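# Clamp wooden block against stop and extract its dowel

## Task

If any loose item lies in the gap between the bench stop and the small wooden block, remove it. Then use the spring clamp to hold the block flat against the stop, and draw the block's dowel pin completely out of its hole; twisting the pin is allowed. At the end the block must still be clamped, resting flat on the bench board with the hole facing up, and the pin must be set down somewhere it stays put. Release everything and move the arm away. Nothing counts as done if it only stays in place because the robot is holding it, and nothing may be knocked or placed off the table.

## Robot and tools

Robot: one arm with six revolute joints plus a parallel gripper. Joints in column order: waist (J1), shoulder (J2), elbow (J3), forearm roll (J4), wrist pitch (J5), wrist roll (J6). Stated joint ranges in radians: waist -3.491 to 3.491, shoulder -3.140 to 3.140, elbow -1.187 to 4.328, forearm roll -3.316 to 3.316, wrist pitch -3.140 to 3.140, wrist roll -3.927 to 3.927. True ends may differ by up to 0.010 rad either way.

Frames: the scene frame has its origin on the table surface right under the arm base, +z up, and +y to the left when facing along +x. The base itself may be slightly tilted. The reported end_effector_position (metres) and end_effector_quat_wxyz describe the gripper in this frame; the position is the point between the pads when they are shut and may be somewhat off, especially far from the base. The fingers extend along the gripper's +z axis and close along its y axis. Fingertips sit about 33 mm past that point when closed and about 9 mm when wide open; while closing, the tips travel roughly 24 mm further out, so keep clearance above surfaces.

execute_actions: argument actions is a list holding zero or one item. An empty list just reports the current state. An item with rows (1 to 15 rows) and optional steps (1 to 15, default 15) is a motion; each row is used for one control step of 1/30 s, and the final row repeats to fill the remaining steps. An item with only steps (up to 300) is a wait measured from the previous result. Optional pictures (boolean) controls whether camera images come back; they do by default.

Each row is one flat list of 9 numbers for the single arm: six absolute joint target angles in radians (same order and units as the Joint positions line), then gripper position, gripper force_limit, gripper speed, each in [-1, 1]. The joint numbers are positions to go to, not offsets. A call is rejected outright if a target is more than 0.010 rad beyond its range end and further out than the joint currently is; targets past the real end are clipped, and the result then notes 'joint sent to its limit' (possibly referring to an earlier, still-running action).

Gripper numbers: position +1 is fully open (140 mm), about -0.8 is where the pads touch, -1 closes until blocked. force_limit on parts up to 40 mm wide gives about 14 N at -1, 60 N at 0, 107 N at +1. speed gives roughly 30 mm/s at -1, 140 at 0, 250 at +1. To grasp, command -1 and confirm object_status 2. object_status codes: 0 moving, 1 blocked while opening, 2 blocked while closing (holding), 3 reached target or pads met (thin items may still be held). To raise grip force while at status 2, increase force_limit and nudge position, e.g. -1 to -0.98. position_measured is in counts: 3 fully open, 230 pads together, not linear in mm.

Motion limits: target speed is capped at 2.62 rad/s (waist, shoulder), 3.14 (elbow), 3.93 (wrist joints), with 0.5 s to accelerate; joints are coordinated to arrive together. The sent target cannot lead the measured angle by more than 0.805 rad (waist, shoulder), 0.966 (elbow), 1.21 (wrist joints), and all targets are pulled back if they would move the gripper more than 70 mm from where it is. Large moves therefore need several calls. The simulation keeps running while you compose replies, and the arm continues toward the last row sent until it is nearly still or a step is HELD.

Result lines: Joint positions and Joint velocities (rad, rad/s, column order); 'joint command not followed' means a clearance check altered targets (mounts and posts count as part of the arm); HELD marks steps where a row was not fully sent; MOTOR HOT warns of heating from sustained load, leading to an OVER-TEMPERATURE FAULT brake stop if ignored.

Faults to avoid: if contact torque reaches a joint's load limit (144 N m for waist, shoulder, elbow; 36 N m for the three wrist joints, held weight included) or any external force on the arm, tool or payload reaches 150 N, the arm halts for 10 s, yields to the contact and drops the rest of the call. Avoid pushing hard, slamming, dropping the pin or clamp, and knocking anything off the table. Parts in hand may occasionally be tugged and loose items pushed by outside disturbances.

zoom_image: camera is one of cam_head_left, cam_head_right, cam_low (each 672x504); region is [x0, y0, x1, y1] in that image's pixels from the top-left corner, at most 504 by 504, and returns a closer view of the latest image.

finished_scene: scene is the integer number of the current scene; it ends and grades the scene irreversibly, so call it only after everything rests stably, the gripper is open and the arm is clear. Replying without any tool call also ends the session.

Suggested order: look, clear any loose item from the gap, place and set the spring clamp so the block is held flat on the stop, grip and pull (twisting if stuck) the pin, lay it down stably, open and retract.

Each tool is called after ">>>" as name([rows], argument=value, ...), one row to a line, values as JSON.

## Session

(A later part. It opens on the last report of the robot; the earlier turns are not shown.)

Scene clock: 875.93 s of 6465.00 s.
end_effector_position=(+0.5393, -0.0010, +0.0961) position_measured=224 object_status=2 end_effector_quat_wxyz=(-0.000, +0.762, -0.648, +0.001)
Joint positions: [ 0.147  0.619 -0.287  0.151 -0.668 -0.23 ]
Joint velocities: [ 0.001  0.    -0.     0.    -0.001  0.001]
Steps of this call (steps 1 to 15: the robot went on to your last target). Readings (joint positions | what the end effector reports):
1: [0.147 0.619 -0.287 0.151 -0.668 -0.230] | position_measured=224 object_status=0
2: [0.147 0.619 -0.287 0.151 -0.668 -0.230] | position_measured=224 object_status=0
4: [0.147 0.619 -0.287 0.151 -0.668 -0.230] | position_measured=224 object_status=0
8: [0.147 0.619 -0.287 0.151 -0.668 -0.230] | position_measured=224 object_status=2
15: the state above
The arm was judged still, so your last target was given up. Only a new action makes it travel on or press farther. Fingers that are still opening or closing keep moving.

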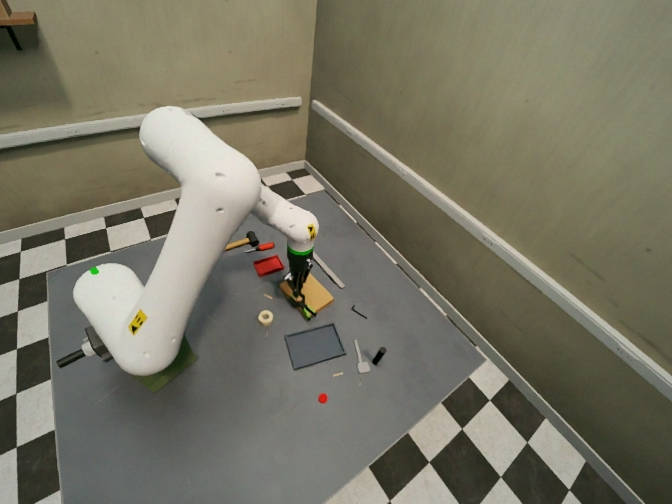

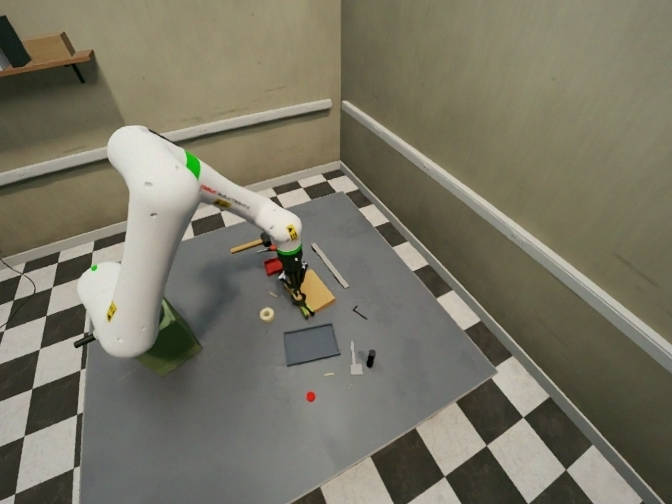

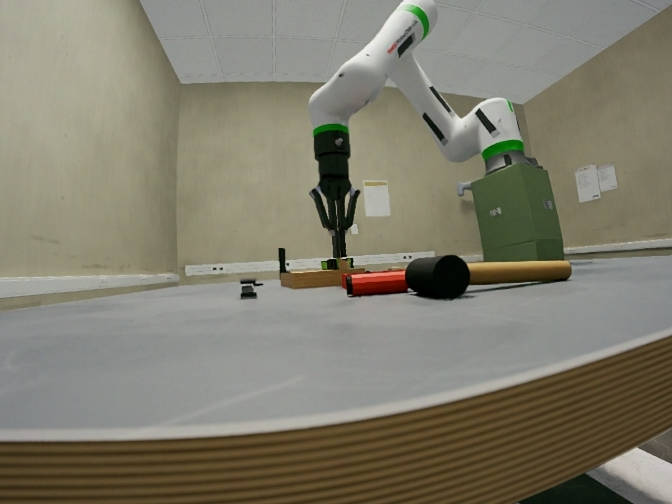

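>>> execute_actions([
  {"rows": [[0.1475,0.6135,-0.2869,0.1495,-0.6739,-0.8290,-1.0,0.8,-0.3]], "steps": 15},
], pictures=false)

>>> execute_actions([
  {"rows": [[0.1481,0.6077,-0.2869,0.1484,-0.6797,-0.2281,-1.0,0.8,-0.3]], "steps": 15},
], pictures=false)

>>> execute_actions([
  {"steps": 10},
], pictures=true)

>>> zoom_image(camera="cam_low", region=[300, 225, 380, 285])

Scene clock: 887.10 s of 6465.00 s.
end_effector_position=(+0.5391, -0.0010, +0.0988) position_measured=224 object_status=2 end_effector_quat_wxyz=(+0.000, -0.550, +0.835, -0.000)
Joint positions: [ 0.147  0.614 -0.287  0.15  -0.674 -0.796]
Joint velocities: [ 0.001 -0.007  0.     0.001 -0.007 -0.686]
Steps of this call (steps 1 to 90: nothing new was sent; then 7.67 s passed at rest; steps 91 to 105: all 15 steps of this action). Readings (joint positions | what the end effector reports):
91: [0.147 0.619 -0.287 0.151 -0.668 -0.230] | position_measured=224 object_status=2
92: [0.147 0.619 -0.287 0.151 -0.668 -0.234] | position_measured=224 object_status=2
94: [0.147 0.619 -0.287 0.151 -0.668 -0.268] | position_measured=224 object_status=2
98: [0.147 0.618 -0.287 0.150 -0.670 -0.439] | position_measured=224 object_status=2
105: the state above

Scene clock: 887.60 s of 6465.00 s.
end_effector_position=(+0.5390, -0.0010, +0.1018) position_measured=224 object_status=2 end_effector_quat_wxyz=(-0.000, +0.735, -0.678, +0.000)
Joint positions: [ 0.148  0.608 -0.287  0.148 -0.679 -0.309]
Joint velocities: [-0.    -0.006  0.    -0.001 -0.005  1.094]
Steps of this call (steps 1 to 15: all 15 steps of this action). Readings (joint positions | what the end effector reports):
1: [0.147 0.614 -0.287 0.150 -0.674 -0.815] | position_measured=224 object_status=2
2: [0.147 0.613 -0.287 0.149 -0.674 -0.826] | position_measured=224 object_status=2
4: [0.148 0.613 -0.287 0.149 -0.675 -0.820] | position_measured=224 object_status=2
8: [0.148 0.610 -0.287 0.149 -0.677 -0.704] | position_measured=224 object_status=2
15: the state above

Scene clock: 887.93 s of 6465.00 s.
end_effector_position=(+0.5390, -0.0010, +0.1019) position_measured=224 object_status=2 end_effector_quat_wxyz=(-0.000, +0.762, -0.648, +0.000)
Joint positions: [ 0.148  0.608 -0.287  0.148 -0.68  -0.228]
Joint velocities: [-0.002  0.001 -0.     0.001 -0.002 -0.   ]
Steps of this call (steps 1 to 10: the robot went on to your last target). Readings (joint positions | what the end effector reports):
1: [0.148 0.608 -0.287 0.148 -0.680 -0.276] | position_measured=224 object_status=2
2: [0.148 0.608 -0.287 0.148 -0.680 -0.252] | position_measured=224 object_status=2
4: [0.148 0.608 -0.287 0.148 -0.680 -0.230] | position_measured=224 object_status=2
8: [0.148 0.608 -0.287 0.148 -0.680 -0.228] | position_measured=224 object_status=2
10: the state above

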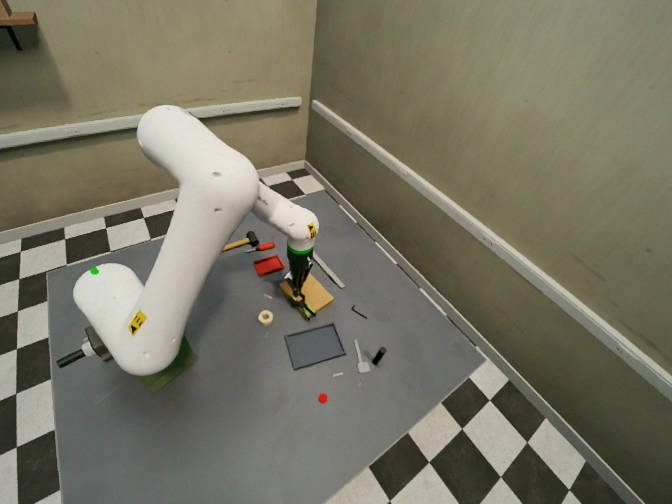

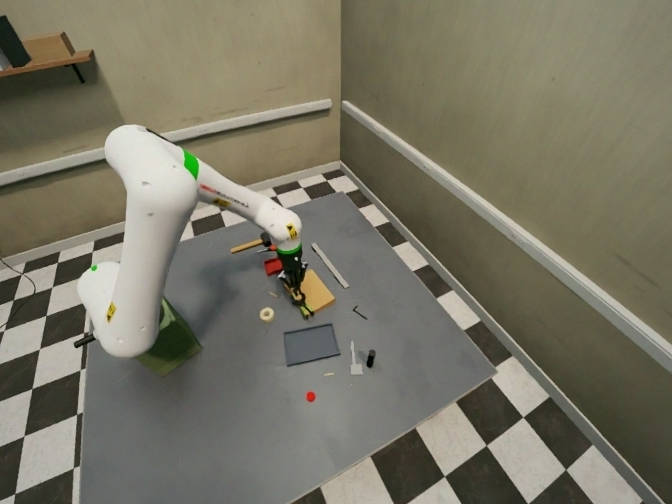

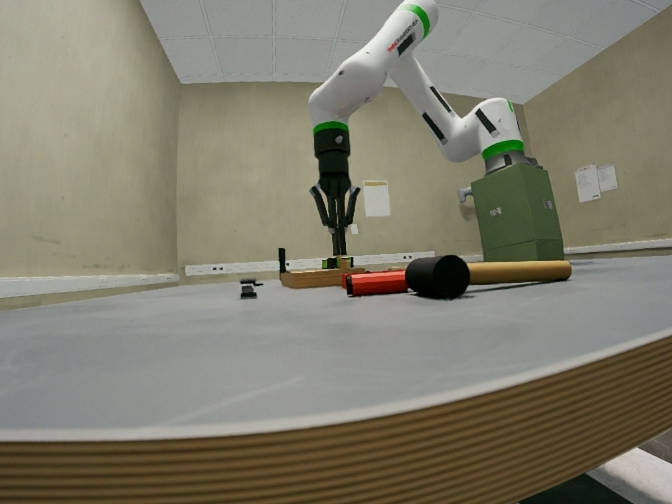

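Region (300, 225, 380, 285) of cam_low's 672x504 image, scaled by 6.300, with more detail than that image has; it fills the top 378 rows of this view, and the rest is white.

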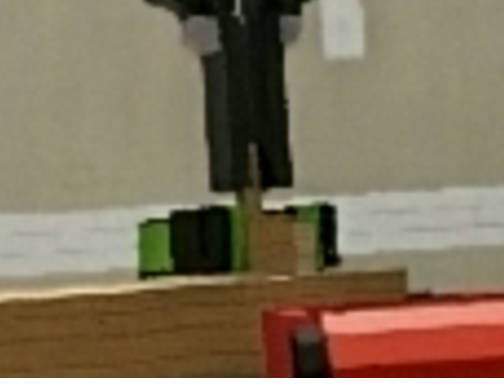

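>>> execute_actions([
  {"rows": [[0.1481,0.6077,-0.2869,0.1484,-0.6797,-1.0281,-1.0,0.8,-0.3]], "steps": 15},
], pictures=false)

>>> execute_actions([
  {"steps": 10},
], pictures=true)

>>> zoom_image(camera="cam_low", region=[300, 225, 380, 285])

Scene clock: 894.13 s of 6465.00 s.
end_effector_position=(+0.5390, -0.0010, +0.1020) position_measured=224 object_status=2 end_effector_quat_wxyz=(+0.000, -0.503, +0.864, -0.000)
Joint positions: [ 0.148  0.608 -0.287  0.148 -0.68  -0.907]
Joint velocities: [ 0.    -0.001 -0.    -0.001 -0.    -1.343]
Steps of this call (steps 1 to 30: the robot went on to your last target; steps 31 to 90: nothing new was sent; then 2.70 s passed at rest; steps 91 to 105: all 15 steps of this action). Readings (joint positions | what the end effector reports):
91: [0.148 0.608 -0.287 0.148 -0.680 -0.228] | position_measured=224 object_status=2
92: [0.148 0.608 -0.287 0.148 -0.680 -0.232] | position_measured=224 object_status=2
94: [0.148 0.608 -0.287 0.148 -0.680 -0.266] | position_measured=224 object_status=2
98: [0.148 0.608 -0.287 0.148 -0.680 -0.437] | position_measured=224 object_status=2
105: the state above

Scene clock: 894.47 s of 6465.00 s.
end_effector_position=(+0.5390, -0.0010, +0.1020) position_measured=224 object_status=2 end_effector_quat_wxyz=(+0.000, -0.449, +0.893, -0.000)
Joint positions: [ 0.148  0.608 -0.287  0.148 -0.68  -1.028]
Joint velocities: [ 0.002  0.001  0.     0.001  0.001 -0.001]
Steps of this call (steps 1 to 10: the robot went on to your last target). Readings (joint positions | what the end effector reports):
1: [0.148 0.608 -0.287 0.148 -0.680 -0.948] | position_measured=224 object_status=2
2: [0.148 0.608 -0.287 0.148 -0.680 -0.981] | position_measured=224 object_status=2
4: [0.148 0.608 -0.287 0.148 -0.680 -1.020] | position_measured=224 object_status=2
8: [0.148 0.608 -0.287 0.148 -0.680 -1.028] | position_measured=224 object_status=2
10: the state above

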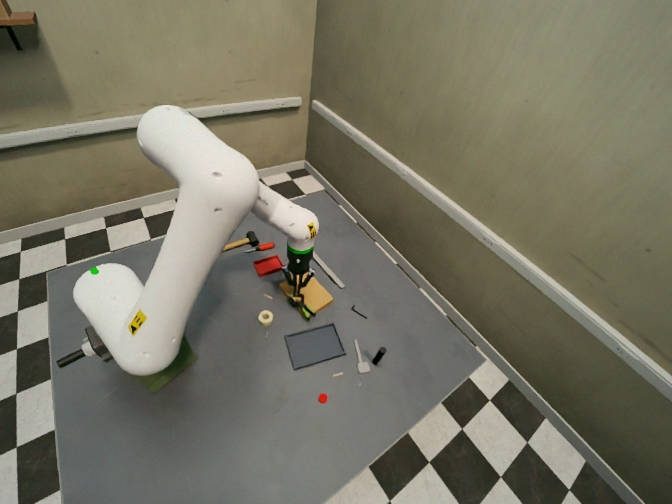

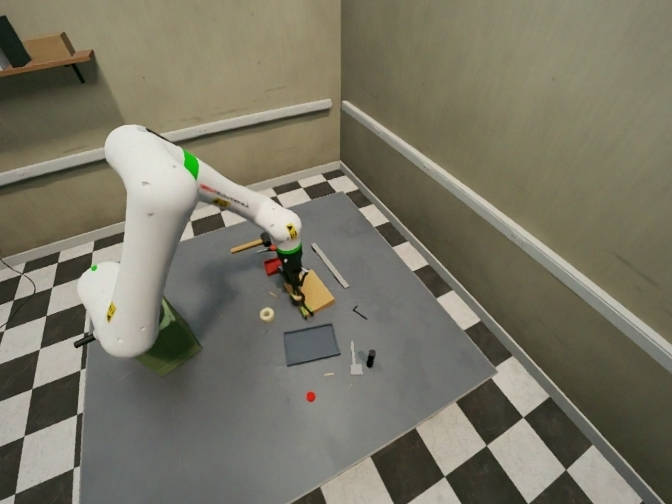

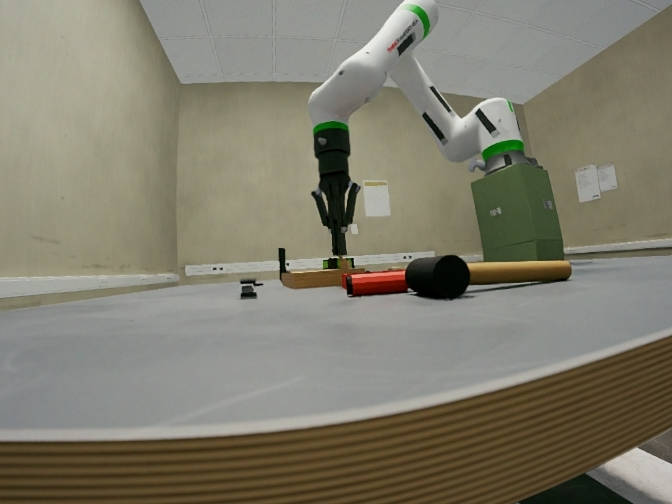

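Region (300, 225, 380, 285) of cam_low's 672x504 image, scaled by 6.300, with more detail than that image has; it fills the top 378 rows of this view, and the rest is white.

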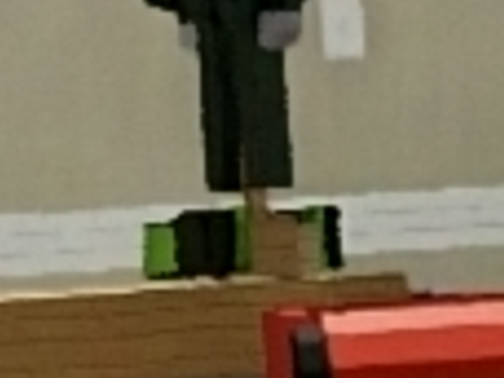

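>>> execute_actions([
  {"rows": [[0.1486,0.6029,-0.2869,0.1475,-0.6846,0.3726,-1.0,0.8,-0.3]], "steps": 15},
], pictures=false)

>>> execute_actions([
  {"steps": 18},
], pictures=true)

>>> zoom_image(camera="cam_low", region=[300, 225, 380, 285])

Scene clock: 915.27 s of 6465.00 s.
end_effector_position=(+0.5389, -0.0010, +0.1035) position_measured=224 object_status=2 end_effector_quat_wxyz=(-0.000, +0.771, -0.637, +0.000)
Joint positions: [ 0.148  0.605 -0.287  0.148 -0.683 -0.199]
Joint velocities: [ 0.002 -0.01   0.     0.    -0.01   2.917]
Steps of this call (steps 1 to 30: the robot went on to your last target; steps 31 to 90: nothing new was sent; then 17.30 s passed at rest; steps 91 to 105: all 15 steps of this action). Readings (joint positions | what the end effector reports):
91: [0.148 0.608 -0.287 0.148 -0.680 -1.028] | position_measured=224 object_status=2
92: [0.148 0.608 -0.287 0.148 -0.680 -1.024] | position_measured=224 object_status=2
94: [0.148 0.608 -0.287 0.148 -0.680 -0.990] | position_measured=224 object_status=2
98: [0.148 0.607 -0.287 0.148 -0.681 -0.819] | position_measured=224 object_status=2
105: the state above

Scene clock: 915.87 s of 6465.00 s.
end_effector_position=(+0.5389, -0.0010, +0.1044) position_measured=224 object_status=2 end_effector_quat_wxyz=(-0.000, +0.919, -0.394, +0.001)
Joint positions: [ 0.149  0.603 -0.287  0.148 -0.685  0.373]
Joint velocities: [ 0.001 -0.    -0.     0.001 -0.001  0.001]
Steps of this call (steps 1 to 18: the robot went on to your last target). Readings (joint positions | what the end effector reports):
1: [0.148 0.604 -0.287 0.148 -0.683 -0.104] | position_measured=224 object_status=2
2: [0.148 0.604 -0.287 0.148 -0.683 -0.017] | position_measured=224 object_status=2
4: [0.149 0.604 -0.287 0.148 -0.684 0.130] | position_measured=224 object_status=2
8: [0.149 0.603 -0.287 0.148 -0.684 0.320] | position_measured=224 object_status=2
18: the state above

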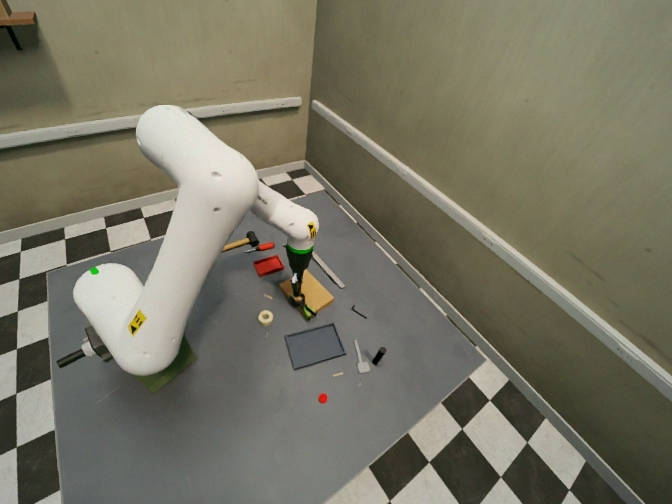

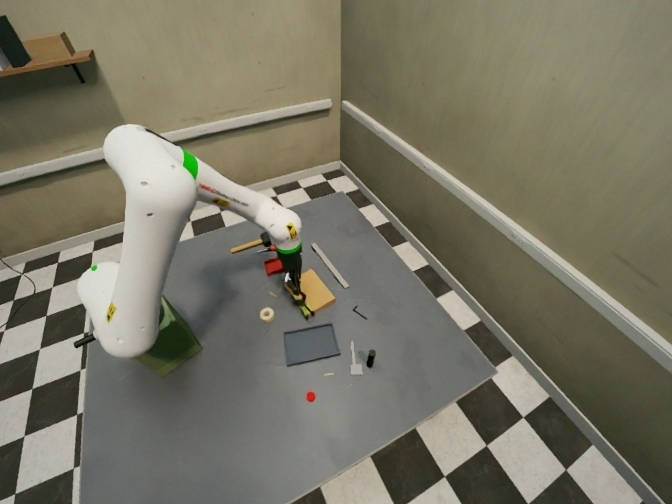

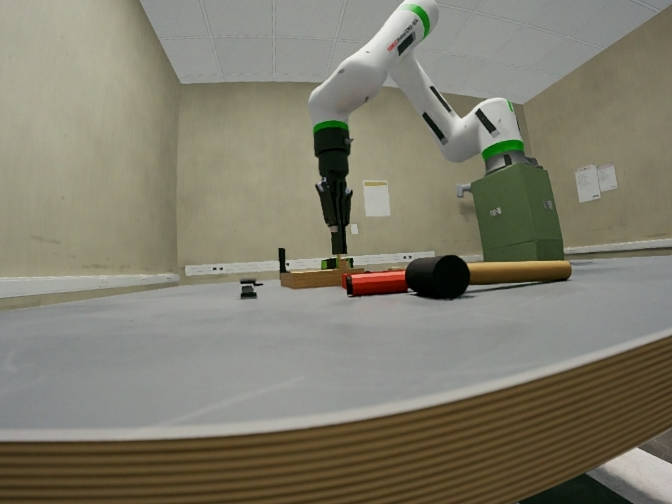

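Region (300, 225, 380, 285) of cam_low's 672x504 image, scaled by 6.300, with more detail than that image has; it fills the top 378 rows of this view, and the rest is white.

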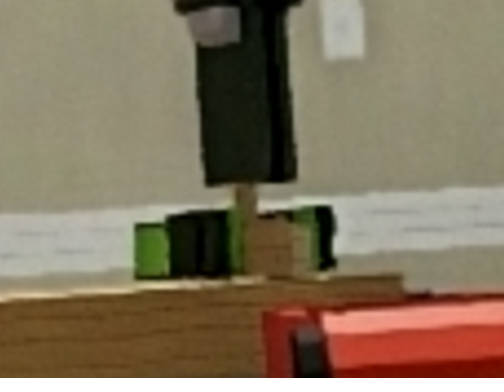

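>>> execute_actions([
  {"rows": [[0.1491,0.5980,-0.2866,0.1466,-0.6895,-1.0266,-1.0,0.8,-0.3]], "steps": 15},
], pictures=false)

>>> execute_actions([
  {"steps": 13},
], pictures=false)

>>> execute_actions([
  {"rows": [[0.1496,0.5934,-0.2863,0.1457,-0.6947,0.3741,-1.0,0.8,-0.3]], "steps": 15},
], pictures=false)

>>> execute_actions([
  {"steps": 15},
], pictures=true)

>>> zoom_image(camera="cam_low", region=[300, 225, 380, 285])

Scene clock: 923.80 s of 6465.00 s.
end_effector_position=(+0.5388, -0.0010, +0.1060) position_measured=224 object_status=2 end_effector_quat_wxyz=(-0.000, +0.683, -0.731, +0.000)
Joint positions: [ 0.149  0.6   -0.287  0.147 -0.688 -0.456]
Joint velocities: [ 0.001 -0.01   0.    -0.001 -0.009 -2.914]
Steps of this call (steps 1 to 15: the robot went on to your last target; steps 16 to 90: nothing new was sent; then 4.43 s passed at rest; steps 91 to 105: all 15 steps of this action). Readings (joint positions | what the end effector reports):
91: [0.149 0.603 -0.287 0.147 -0.685 0.373] | position_measured=224 object_status=2
92: [0.149 0.603 -0.287 0.147 -0.685 0.368] | position_measured=224 object_status=2
94: [0.149 0.603 -0.287 0.147 -0.685 0.335] | position_measured=224 object_status=2
98: [0.149 0.602 -0.287 0.147 -0.685 0.163] | position_measured=224 object_status=2
105: the state above

Scene clock: 924.23 s of 6465.00 s.
end_effector_position=(+0.5390, -0.0010, +0.1069) position_measured=224 object_status=2 end_effector_quat_wxyz=(+0.000, -0.449, +0.893, -0.000)
Joint positions: [ 0.149  0.598 -0.287  0.147 -0.69  -1.026]
Joint velocities: [ 0.     0.     0.     0.    -0.002 -0.005]
Steps of this call (steps 1 to 13: the robot went on to your last target). Readings (joint positions | what the end effector reports):
1: [0.149 0.599 -0.287 0.147 -0.688 -0.551] | position_measured=224 object_status=2
2: [0.149 0.599 -0.287 0.147 -0.688 -0.638] | position_measured=224 object_status=2
4: [0.149 0.599 -0.287 0.147 -0.689 -0.785] | position_measured=224 object_status=2
8: [0.149 0.598 -0.287 0.147 -0.689 -0.974] | position_measured=224 object_status=2
13: the state above

Scene clock: 924.73 s of 6465.00 s.
end_effector_position=(+0.5389, -0.0010, +0.1085) position_measured=224 object_status=2 end_effector_quat_wxyz=(-0.000, +0.771, -0.637, +0.001)
Joint positions: [ 0.149  0.595 -0.286  0.146 -0.693 -0.198]
Joint velocities: [ 0.002 -0.009  0.    -0.003 -0.01   2.917]
Steps of this call (steps 1 to 15: all 15 steps of this action). Readings (joint positions | what the end effector reports):
1: [0.149 0.598 -0.287 0.147 -0.690 -1.026] | position_measured=224 object_status=2
2: [0.149 0.598 -0.287 0.147 -0.690 -1.022] | position_measured=224 object_status=2
4: [0.149 0.598 -0.287 0.147 -0.690 -0.989] | position_measured=224 object_status=2
8: [0.149 0.597 -0.287 0.146 -0.690 -0.817] | position_measured=224 object_status=2
15: the state above

Scene clock: 925.23 s of 6465.00 s.
end_effector_position=(+0.5388, -0.0010, +0.1093) position_measured=224 object_status=2 end_effector_quat_wxyz=(-0.000, +0.919, -0.394, +0.001)
Joint positions: [ 0.15   0.593 -0.286  0.146 -0.695  0.374]
Joint velocities: [ 0.001 -0.001  0.     0.001 -0.001  0.002]
Steps of this call (steps 1 to 15: the robot went on to your last target). Readings (joint positions | what the end effector reports):
1: [0.149 0.595 -0.286 0.146 -0.693 -0.102] | position_measured=224 object_status=2
2: [0.149 0.595 -0.286 0.146 -0.693 -0.016] | position_measured=224 object_status=2
4: [0.150 0.594 -0.286 0.146 -0.694 0.131] | position_measured=224 object_status=2
8: [0.150 0.594 -0.286 0.146 -0.695 0.321] | position_measured=224 object_status=2
15: the state above

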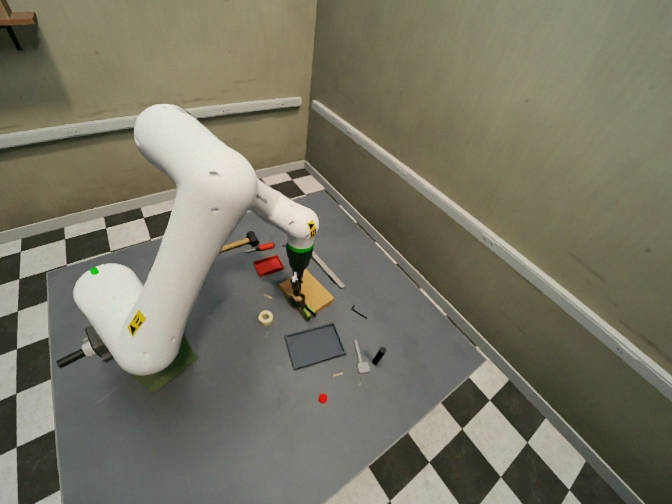

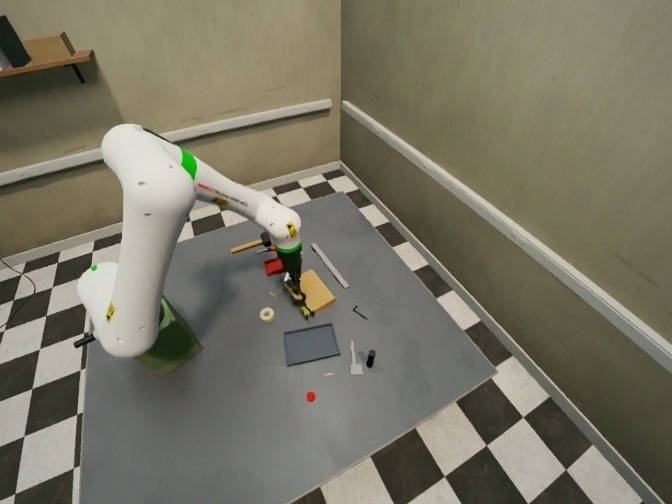

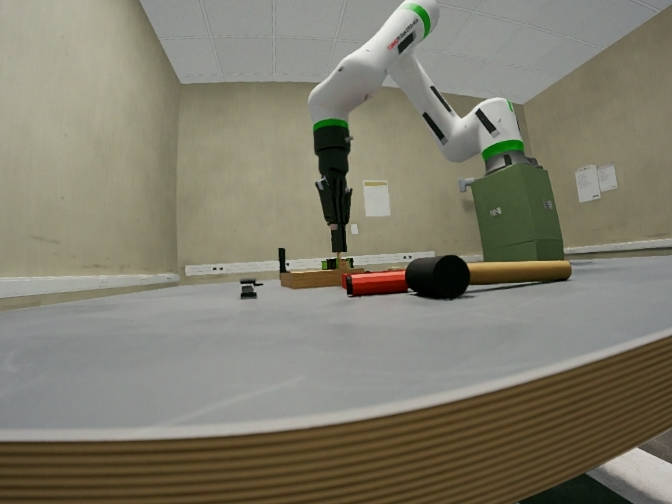

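Region (300, 225, 380, 285) of cam_low's 672x504 image, scaled by 6.300, with more detail than that image has; it fills the top 378 rows of this view, and the rest is white.

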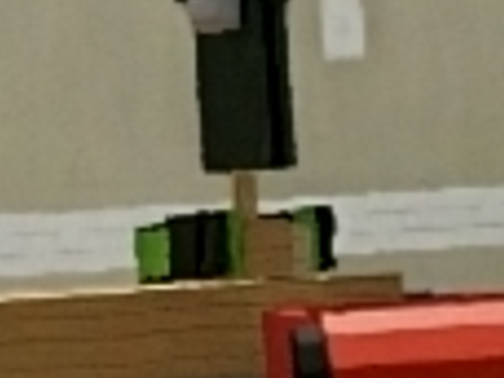

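Working. Continue.

>>> execute_actions([
  {"rows": [[0.1501,0.5887,-0.2859,0.1448,-0.6998,-1.0251,-1.0,0.8,-0.3]], "steps": 15},
], pictures=false)

>>> execute_actions([
  {"steps": 13},
], pictures=false)

>>> execute_actions([
  {"rows": [[0.1506,0.5840,-0.2855,0.1439,-0.7049,0.3756,-1.0,0.8,-0.3]], "steps": 15},
], pictures=false)

>>> execute_actions([
  {"steps": 13},
], pictures=false)

>>> execute_actions([
  {"rows": [[0.1511,0.5793,-0.2850,0.1430,-0.7102,-1.0236,-1.0,0.8,-0.3]], "steps": 15},
], pictures=false)

>>> execute_actions([
  {"steps": 15},
], pictures=true)

>>> zoom_image(camera="cam_low", region=[300, 225, 380, 285])

Scene clock: 933.30 s of 6465.00 s.
end_effector_position=(+0.5389, -0.0010, +0.1109) position_measured=224 object_status=2 end_effector_quat_wxyz=(-0.000, +0.683, -0.731, +0.000)
Joint positions: [ 0.15   0.59  -0.286  0.145 -0.698 -0.455]
Joint velocities: [ 0.002 -0.01   0.    -0.001 -0.009 -2.912]
Steps of this call (steps 1 to 15: the robot went on to your last target; steps 16 to 90: nothing new was sent; then 4.57 s passed at rest; steps 91 to 105: all 15 steps of this action). Readings (joint positions | what the end effector reports):
91: [0.150 0.593 -0.286 0.146 -0.695 0.374] | position_measured=224 object_status=2
92: [0.150 0.593 -0.286 0.146 -0.695 0.370] | position_measured=224 object_status=2
94: [0.150 0.593 -0.286 0.146 -0.695 0.336] | position_measured=224 object_status=2
98: [0.150 0.593 -0.286 0.146 -0.696 0.165] | position_measured=224 object_status=2
105: the state above

Scene clock: 933.73 s of 6465.00 s.
end_effector_position=(+0.5388, -0.0010, +0.1118) position_measured=224 object_status=2 end_effector_quat_wxyz=(+0.000, -0.449, +0.893, -0.000)
Joint positions: [ 0.15   0.589 -0.286  0.145 -0.7   -1.025]
Joint velocities: [-0.     0.    -0.     0.001  0.    -0.005]
Steps of this call (steps 1 to 13: the robot went on to your last target). Readings (joint positions | what the end effector reports):
1: [0.150 0.590 -0.286 0.145 -0.698 -0.550] | position_measured=224 object_status=2
2: [0.150 0.590 -0.286 0.145 -0.699 -0.636] | position_measured=224 object_status=2
4: [0.150 0.589 -0.286 0.145 -0.699 -0.783] | position_measured=224 object_status=2
8: [0.150 0.589 -0.286 0.145 -0.700 -0.972] | position_measured=224 object_status=2
13: the state above

Scene clock: 934.23 s of 6465.00 s.
end_effector_position=(+0.5388, -0.0010, +0.1134) position_measured=224 object_status=2 end_effector_quat_wxyz=(-0.000, +0.771, -0.637, +0.000)
Joint positions: [ 0.15   0.586 -0.286  0.144 -0.703 -0.196]
Joint velocities: [ 0.001 -0.009  0.001 -0.001 -0.009  2.918]
Steps of this call (steps 1 to 15: all 15 steps of this action). Readings (joint positions | what the end effector reports):
1: [0.150 0.589 -0.286 0.145 -0.700 -1.025] | position_measured=224 object_status=2
2: [0.150 0.589 -0.286 0.145 -0.700 -1.021] | position_measured=224 object_status=2
4: [0.150 0.589 -0.286 0.145 -0.700 -0.987] | position_measured=224 object_status=2
8: [0.150 0.588 -0.286 0.145 -0.701 -0.816] | position_measured=224 object_status=2
15: the state above

Scene clock: 934.67 s of 6465.00 s.
end_effector_position=(+0.5388, -0.0010, +0.1143) position_measured=224 object_status=2 end_effector_quat_wxyz=(-0.000, +0.919, -0.394, +0.000)
Joint positions: [ 0.151  0.584 -0.286  0.144 -0.705  0.375]
Joint velocities: [-0.002 -0.001  0.    -0.    -0.001  0.005]
Steps of this call (steps 1 to 13: the robot went on to your last target). Readings (joint positions | what the end effector reports):
1: [0.150 0.585 -0.286 0.144 -0.703 -0.101] | position_measured=224 object_status=2
2: [0.150 0.585 -0.286 0.144 -0.704 -0.014] | position_measured=224 object_status=2
4: [0.151 0.585 -0.286 0.144 -0.704 0.133] | position_measured=224 object_status=2
8: [0.151 0.584 -0.286 0.144 -0.705 0.323] | position_measured=224 object_status=2
13: the state above

Scene clock: 935.17 s of 6465.00 s.
end_effector_position=(+0.5388, -0.0010, +0.1159) position_measured=224 object_status=2 end_effector_quat_wxyz=(-0.000, +0.683, -0.731, +0.000)
Joint positions: [ 0.151  0.581 -0.285  0.143 -0.708 -0.453]
Joint velocities: [-0.001 -0.009  0.001 -0.001 -0.01  -2.916]
Steps of this call (steps 1 to 15: all 15 steps of this action). Readings (joint positions | what the end effector reports):
1: [0.151 0.584 -0.286 0.144 -0.705 0.375] | position_measured=224 object_status=2
2: [0.151 0.584 -0.285 0.144 -0.705 0.371] | position_measured=224 object_status=2
4: [0.151 0.584 -0.285 0.144 -0.705 0.338] | position_measured=224 object_status=2
8: [0.151 0.583 -0.285 0.144 -0.706 0.166] | position_measured=224 object_status=2
15: the state above

Scene clock: 935.67 s of 6465.00 s.
end_effector_position=(+0.5388, -0.0010, +0.1168) position_measured=224 object_status=2 end_effector_quat_wxyz=(+0.000, -0.449, +0.893, -0.000)
Joint positions: [ 0.151  0.579 -0.285  0.143 -0.71  -1.024]
Joint velocities: [-0.001 -0.     0.     0.     0.    -0.001]
Steps of this call (steps 1 to 15: the robot went on to your last target). Readings (joint positions | what the end effector reports):
1: [0.151 0.581 -0.285 0.143 -0.709 -0.548] | position_measured=224 object_status=2
2: [0.151 0.580 -0.285 0.143 -0.709 -0.635] | position_measured=224 object_status=2
4: [0.151 0.580 -0.285 0.143 -0.709 -0.782] | position_measured=224 object_status=2
8: [0.151 0.579 -0.285 0.143 -0.710 -0.971] | position_measured=224 object_status=2
15: the state above

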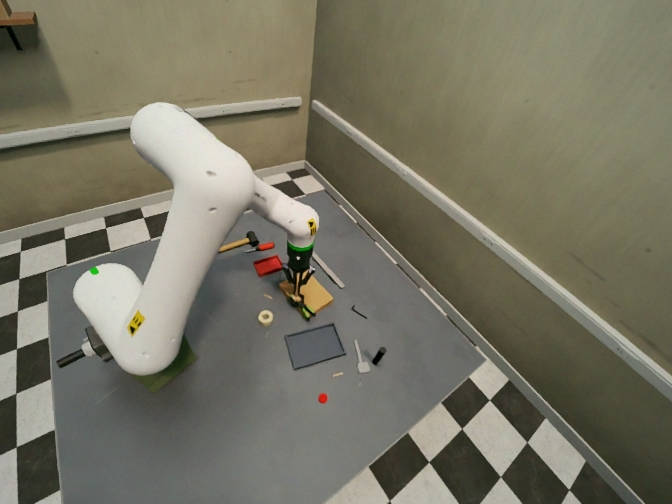

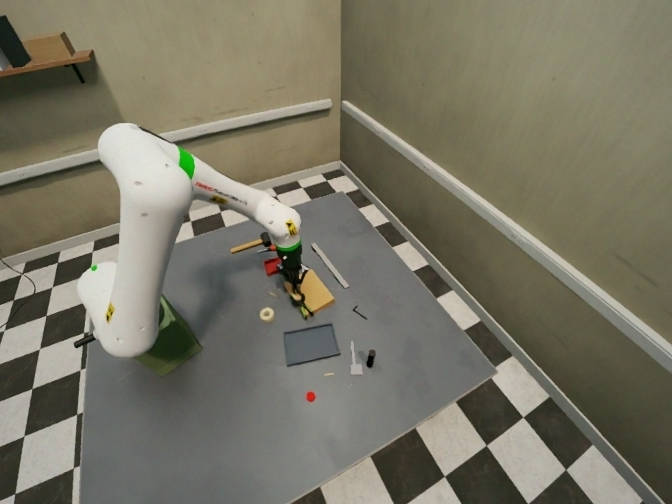

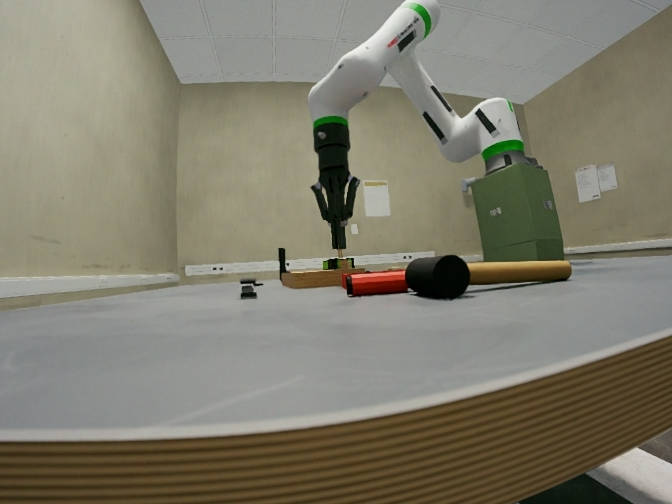

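Region (300, 225, 380, 285) of cam_low's 672x504 image, scaled by 6.300, with more detail than that image has; it fills the top 378 rows of this view, and the rest is white.

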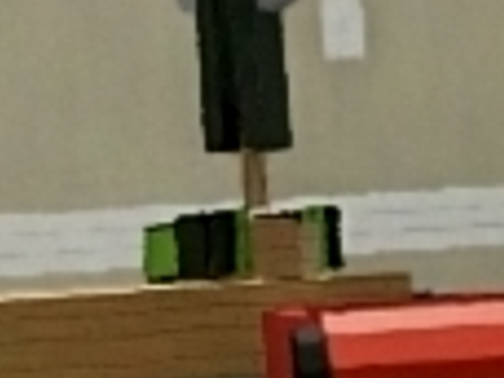

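>>> execute_actions([
  {"rows": [[0.1571,0.5213,-0.2850,0.1320,-0.7687,-1.0236,-1.0,0.8,-0.3],[0.1571,0.5213,-0.2850,0.1320,-0.7687,-1.0236,-1.0,0.8,-0.3],[0.1571,0.5213,-0.2850,0.1320,-0.7687,-1.0236,-1.0,0.8,-0.3],[0.1571,0.5213,-0.2850,0.1320,-0.7687,-1.0236,-1.0,0.8,-0.3],[0.1571,0.5213,-0.2850,0.1320,-0.7687,-1.0236,-1.0,0.8,-0.3],[0.1571,0.5213,-0.2850,0.1320,-0.7687,-1.0236,-1.0,0.8,-0.3],[0.1571,0.5213,-0.2850,0.1320,-0.7687,-1.0236,-1.0,0.8,-0.3],[0.1571,0.5213,-0.2850,0.1320,-0.7687,-1.0236,-1.0,0.8,-0.3],[-0.2784,0.5785,-0.2067,0.1222,-0.7490,-0.8,-1.0,0.8,-0.3]], "steps": 15},
], pictures=false)

>>> execute_actions([
  {"steps": 25},
], pictures=true)

>>> zoom_image(camera="cam_low", region=[290, 215, 370, 285])

>>> zoom_image(camera="cam_head_left", region=[255, 260, 375, 380])

Scene clock: 970.37 s of 6465.00 s.
end_effector_position=(+0.5405, -0.0513, +0.1391) position_measured=224 object_status=2 end_effector_quat_wxyz=(+0.000, -0.424, +0.906, +0.001)
Joint positions: [ 0.059  0.536 -0.267  0.13  -0.763 -0.973]
Joint velocities: [-0.822  0.097  0.146 -0.017  0.031  0.414]
Steps of this call (steps 1 to 15: the robot went on to your last target; steps 16 to 90: nothing new was sent; then 31.20 s passed at rest; steps 91 to 105: all 15 steps of this action). Readings (joint positions | what the end effector reports):
91: [0.151 0.579 -0.285 0.143 -0.710 -1.024] | position_measured=224 object_status=2
92: [0.151 0.577 -0.285 0.142 -0.713 -1.024] | position_measured=224 object_status=2
94: [0.154 0.555 -0.285 0.138 -0.736 -1.024] | position_measured=224 object_status=2
98: [0.157 0.521 -0.285 0.132 -0.768 -1.024] | position_measured=224 object_status=2
105: the state above

Scene clock: 971.20 s of 6465.00 s.
end_effector_position=(+0.5196, -0.2290, +0.1195) position_measured=224 object_status=2 end_effector_quat_wxyz=(+0.001, -0.346, +0.938, +0.000)
Joint positions: [-0.278  0.578 -0.207  0.122 -0.749 -0.8  ]
Joint velocities: [-0.005 -0.    -0.     0.002 -0.    -0.001]
Steps of this call (steps 1 to 25: the robot went on to your last target). Readings (joint positions | what the end effector reports):
1: [0.032 0.539 -0.262 0.129 -0.762 -0.959] | position_measured=224 object_status=2
2: [0.005 0.542 -0.258 0.129 -0.761 -0.946] | position_measured=224 object_status=2
4: [-0.046 0.549 -0.248 0.127 -0.759 -0.919] | position_measured=224 object_status=2
8: [-0.149 0.562 -0.230 0.125 -0.754 -0.866] | position_measured=224 object_status=2
25: the state above

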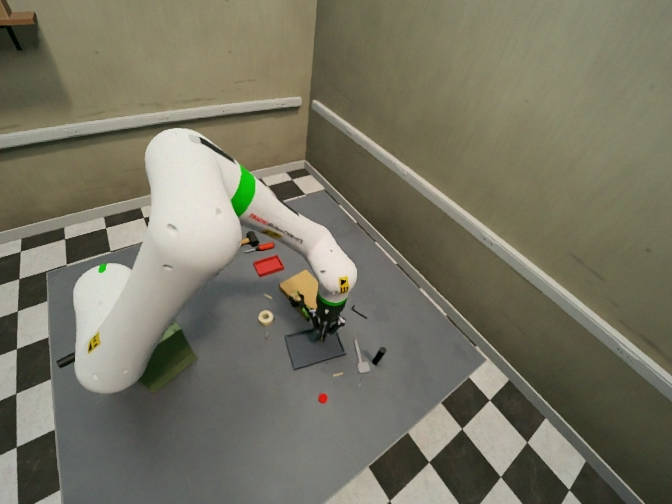

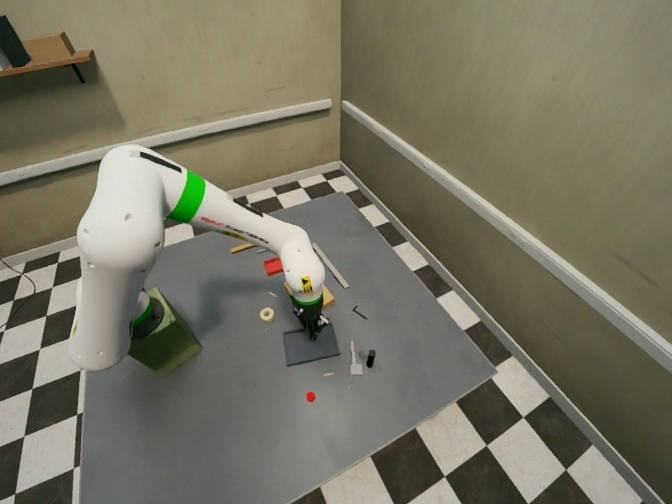

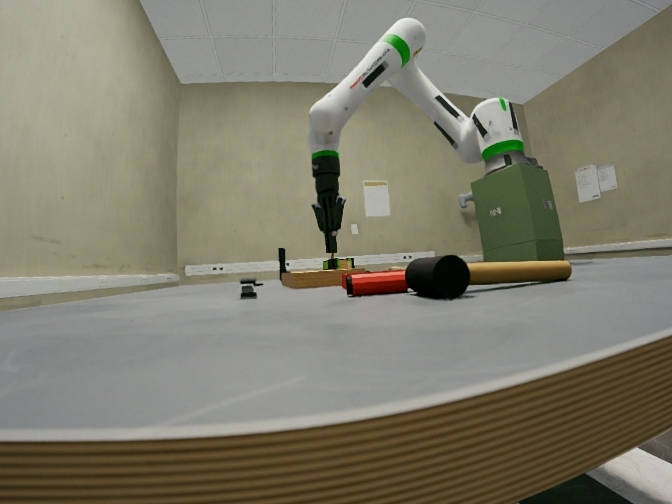

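Region (290, 215, 370, 285) of cam_low's 672x504 image, scaled by 6.300, with more detail than that image has; it fills the top 441 rows of this view, and the rest is white.

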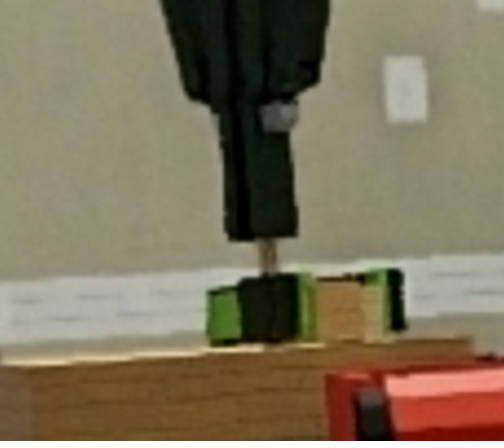

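Region (255, 260, 375, 380) of cam_head_left's 672x504 image, scaled by 4.200, with more detail than that image has.

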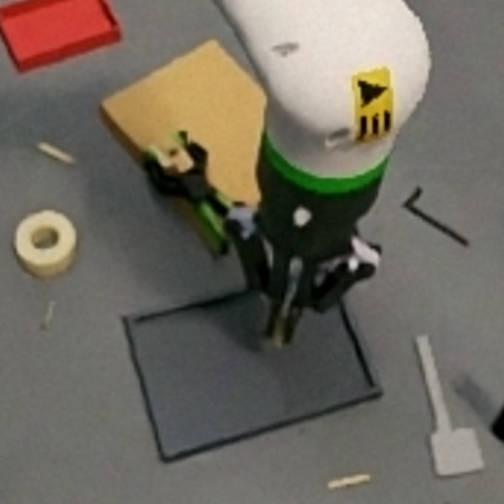

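>>> execute_actions([
  {"rows": [[-0.2887,0.6873,-0.2054,0.1398,-0.6414,-0.8,-1.0,0.8,-0.3]], "steps": 15},
], pictures=false)

>>> execute_actions([
  {"rows": [[-0.2887,0.6873,-0.2054,0.1398,-0.6414,-0.8,-0.98,-0.6,-0.3]], "steps": 10},
], pictures=true)

>>> zoom_image(camera="cam_head_left", region=[285, 310, 355, 370])

>>> zoom_image(camera="cam_head_right", region=[275, 310, 345, 370])

Scene clock: 981.97 s of 6465.00 s.
end_effector_position=(+0.5205, -0.2300, +0.0622) position_measured=224 object_status=2 end_effector_quat_wxyz=(+0.001, -0.351, +0.936, -0.000)
Joint positions: [-0.289  0.687 -0.205  0.14  -0.641 -0.8  ]
Joint velocities: [-0.001  0.     0.    -0.001 -0.    -0.   ]
Steps of this call (steps 1 to 15: the robot went on to your last target; steps 16 to 90: nothing new was sent; then 7.27 s passed at rest; steps 91 to 105: all 15 steps of this action). Readings (joint positions | what the end effector reports):
91: [-0.278 0.579 -0.207 0.122 -0.749 -0.800] | position_measured=224 object_status=2
92: [-0.279 0.581 -0.207 0.123 -0.747 -0.800] | position_measured=224 object_status=2
94: [-0.281 0.603 -0.206 0.126 -0.724 -0.800] | position_measured=224 object_status=2
98: [-0.288 0.678 -0.206 0.138 -0.651 -0.800] | position_measured=224 object_status=2
105: the state above

Scene clock: 982.30 s of 6465.00 s.
end_effector_position=(+0.5205, -0.2300, +0.0622) position_measured=224 object_status=2 end_effector_quat_wxyz=(+0.001, -0.351, +0.936, -0.000)
Joint positions: [-0.289  0.687 -0.205  0.14  -0.641 -0.8  ]
Joint velocities: [0.003 0.    0.    0.001 0.001 0.   ]
Steps of this call (steps 1 to 10: all 10 steps of this action). Readings (joint positions | what the end effector reports):
1: [-0.289 0.687 -0.205 0.140 -0.641 -0.800] | position_measured=224 object_status=0
2: [-0.289 0.687 -0.205 0.140 -0.641 -0.800] | position_measured=224 object_status=0
4: [-0.289 0.687 -0.205 0.140 -0.641 -0.800] | position_measured=224 object_status=0
8: [-0.289 0.687 -0.205 0.140 -0.641 -0.800] | position_measured=224 object_status=2
10: the state above

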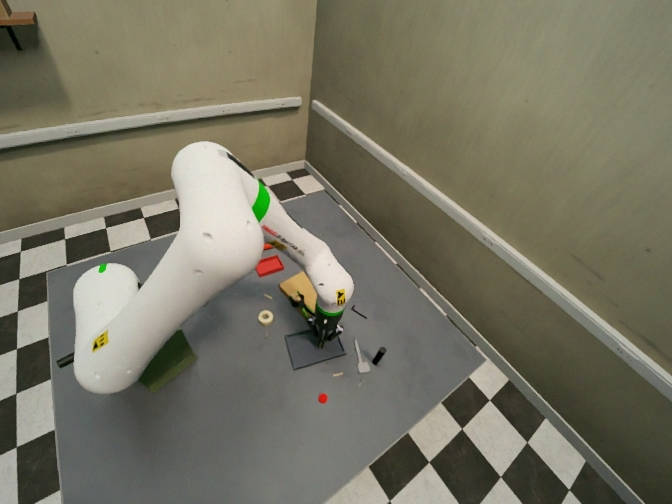

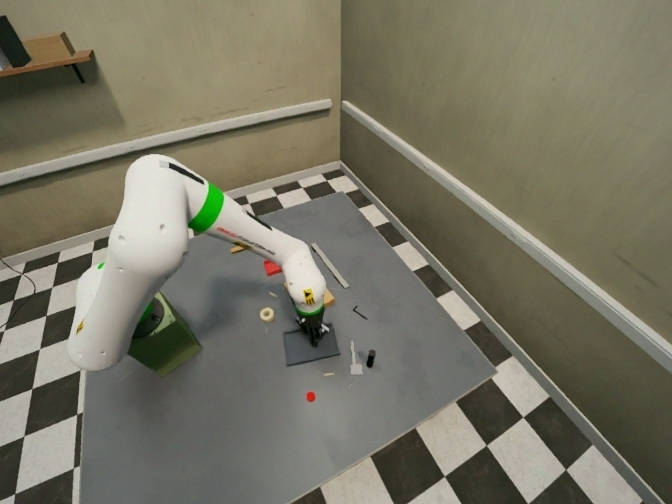

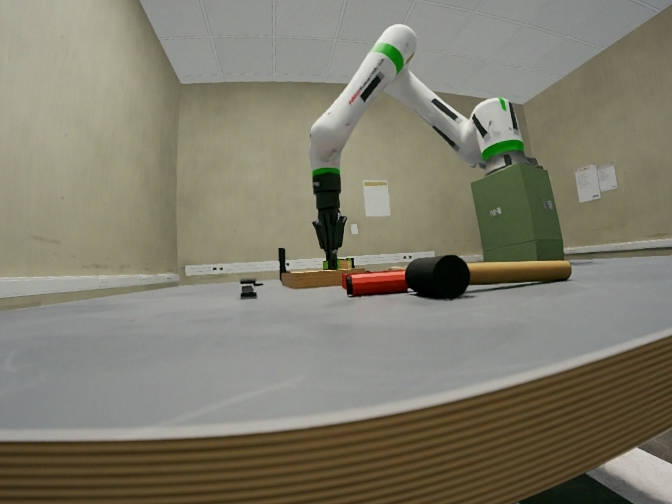

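Region (285, 310, 355, 370) of cam_head_left's 672x504 image, scaled by 7.200, with more detail than that image has; it fills the top 432 rows of this view, and the rest is white.

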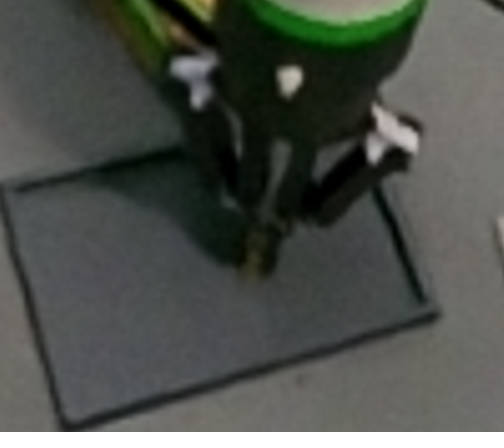

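Region (275, 310, 345, 370) of cam_head_right's 672x504 image, scaled by 7.200, with more detail than that image has; it fills the top 432 rows of this view, and the rest is white.

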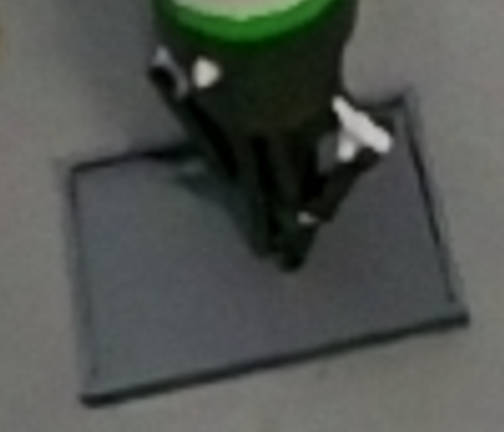

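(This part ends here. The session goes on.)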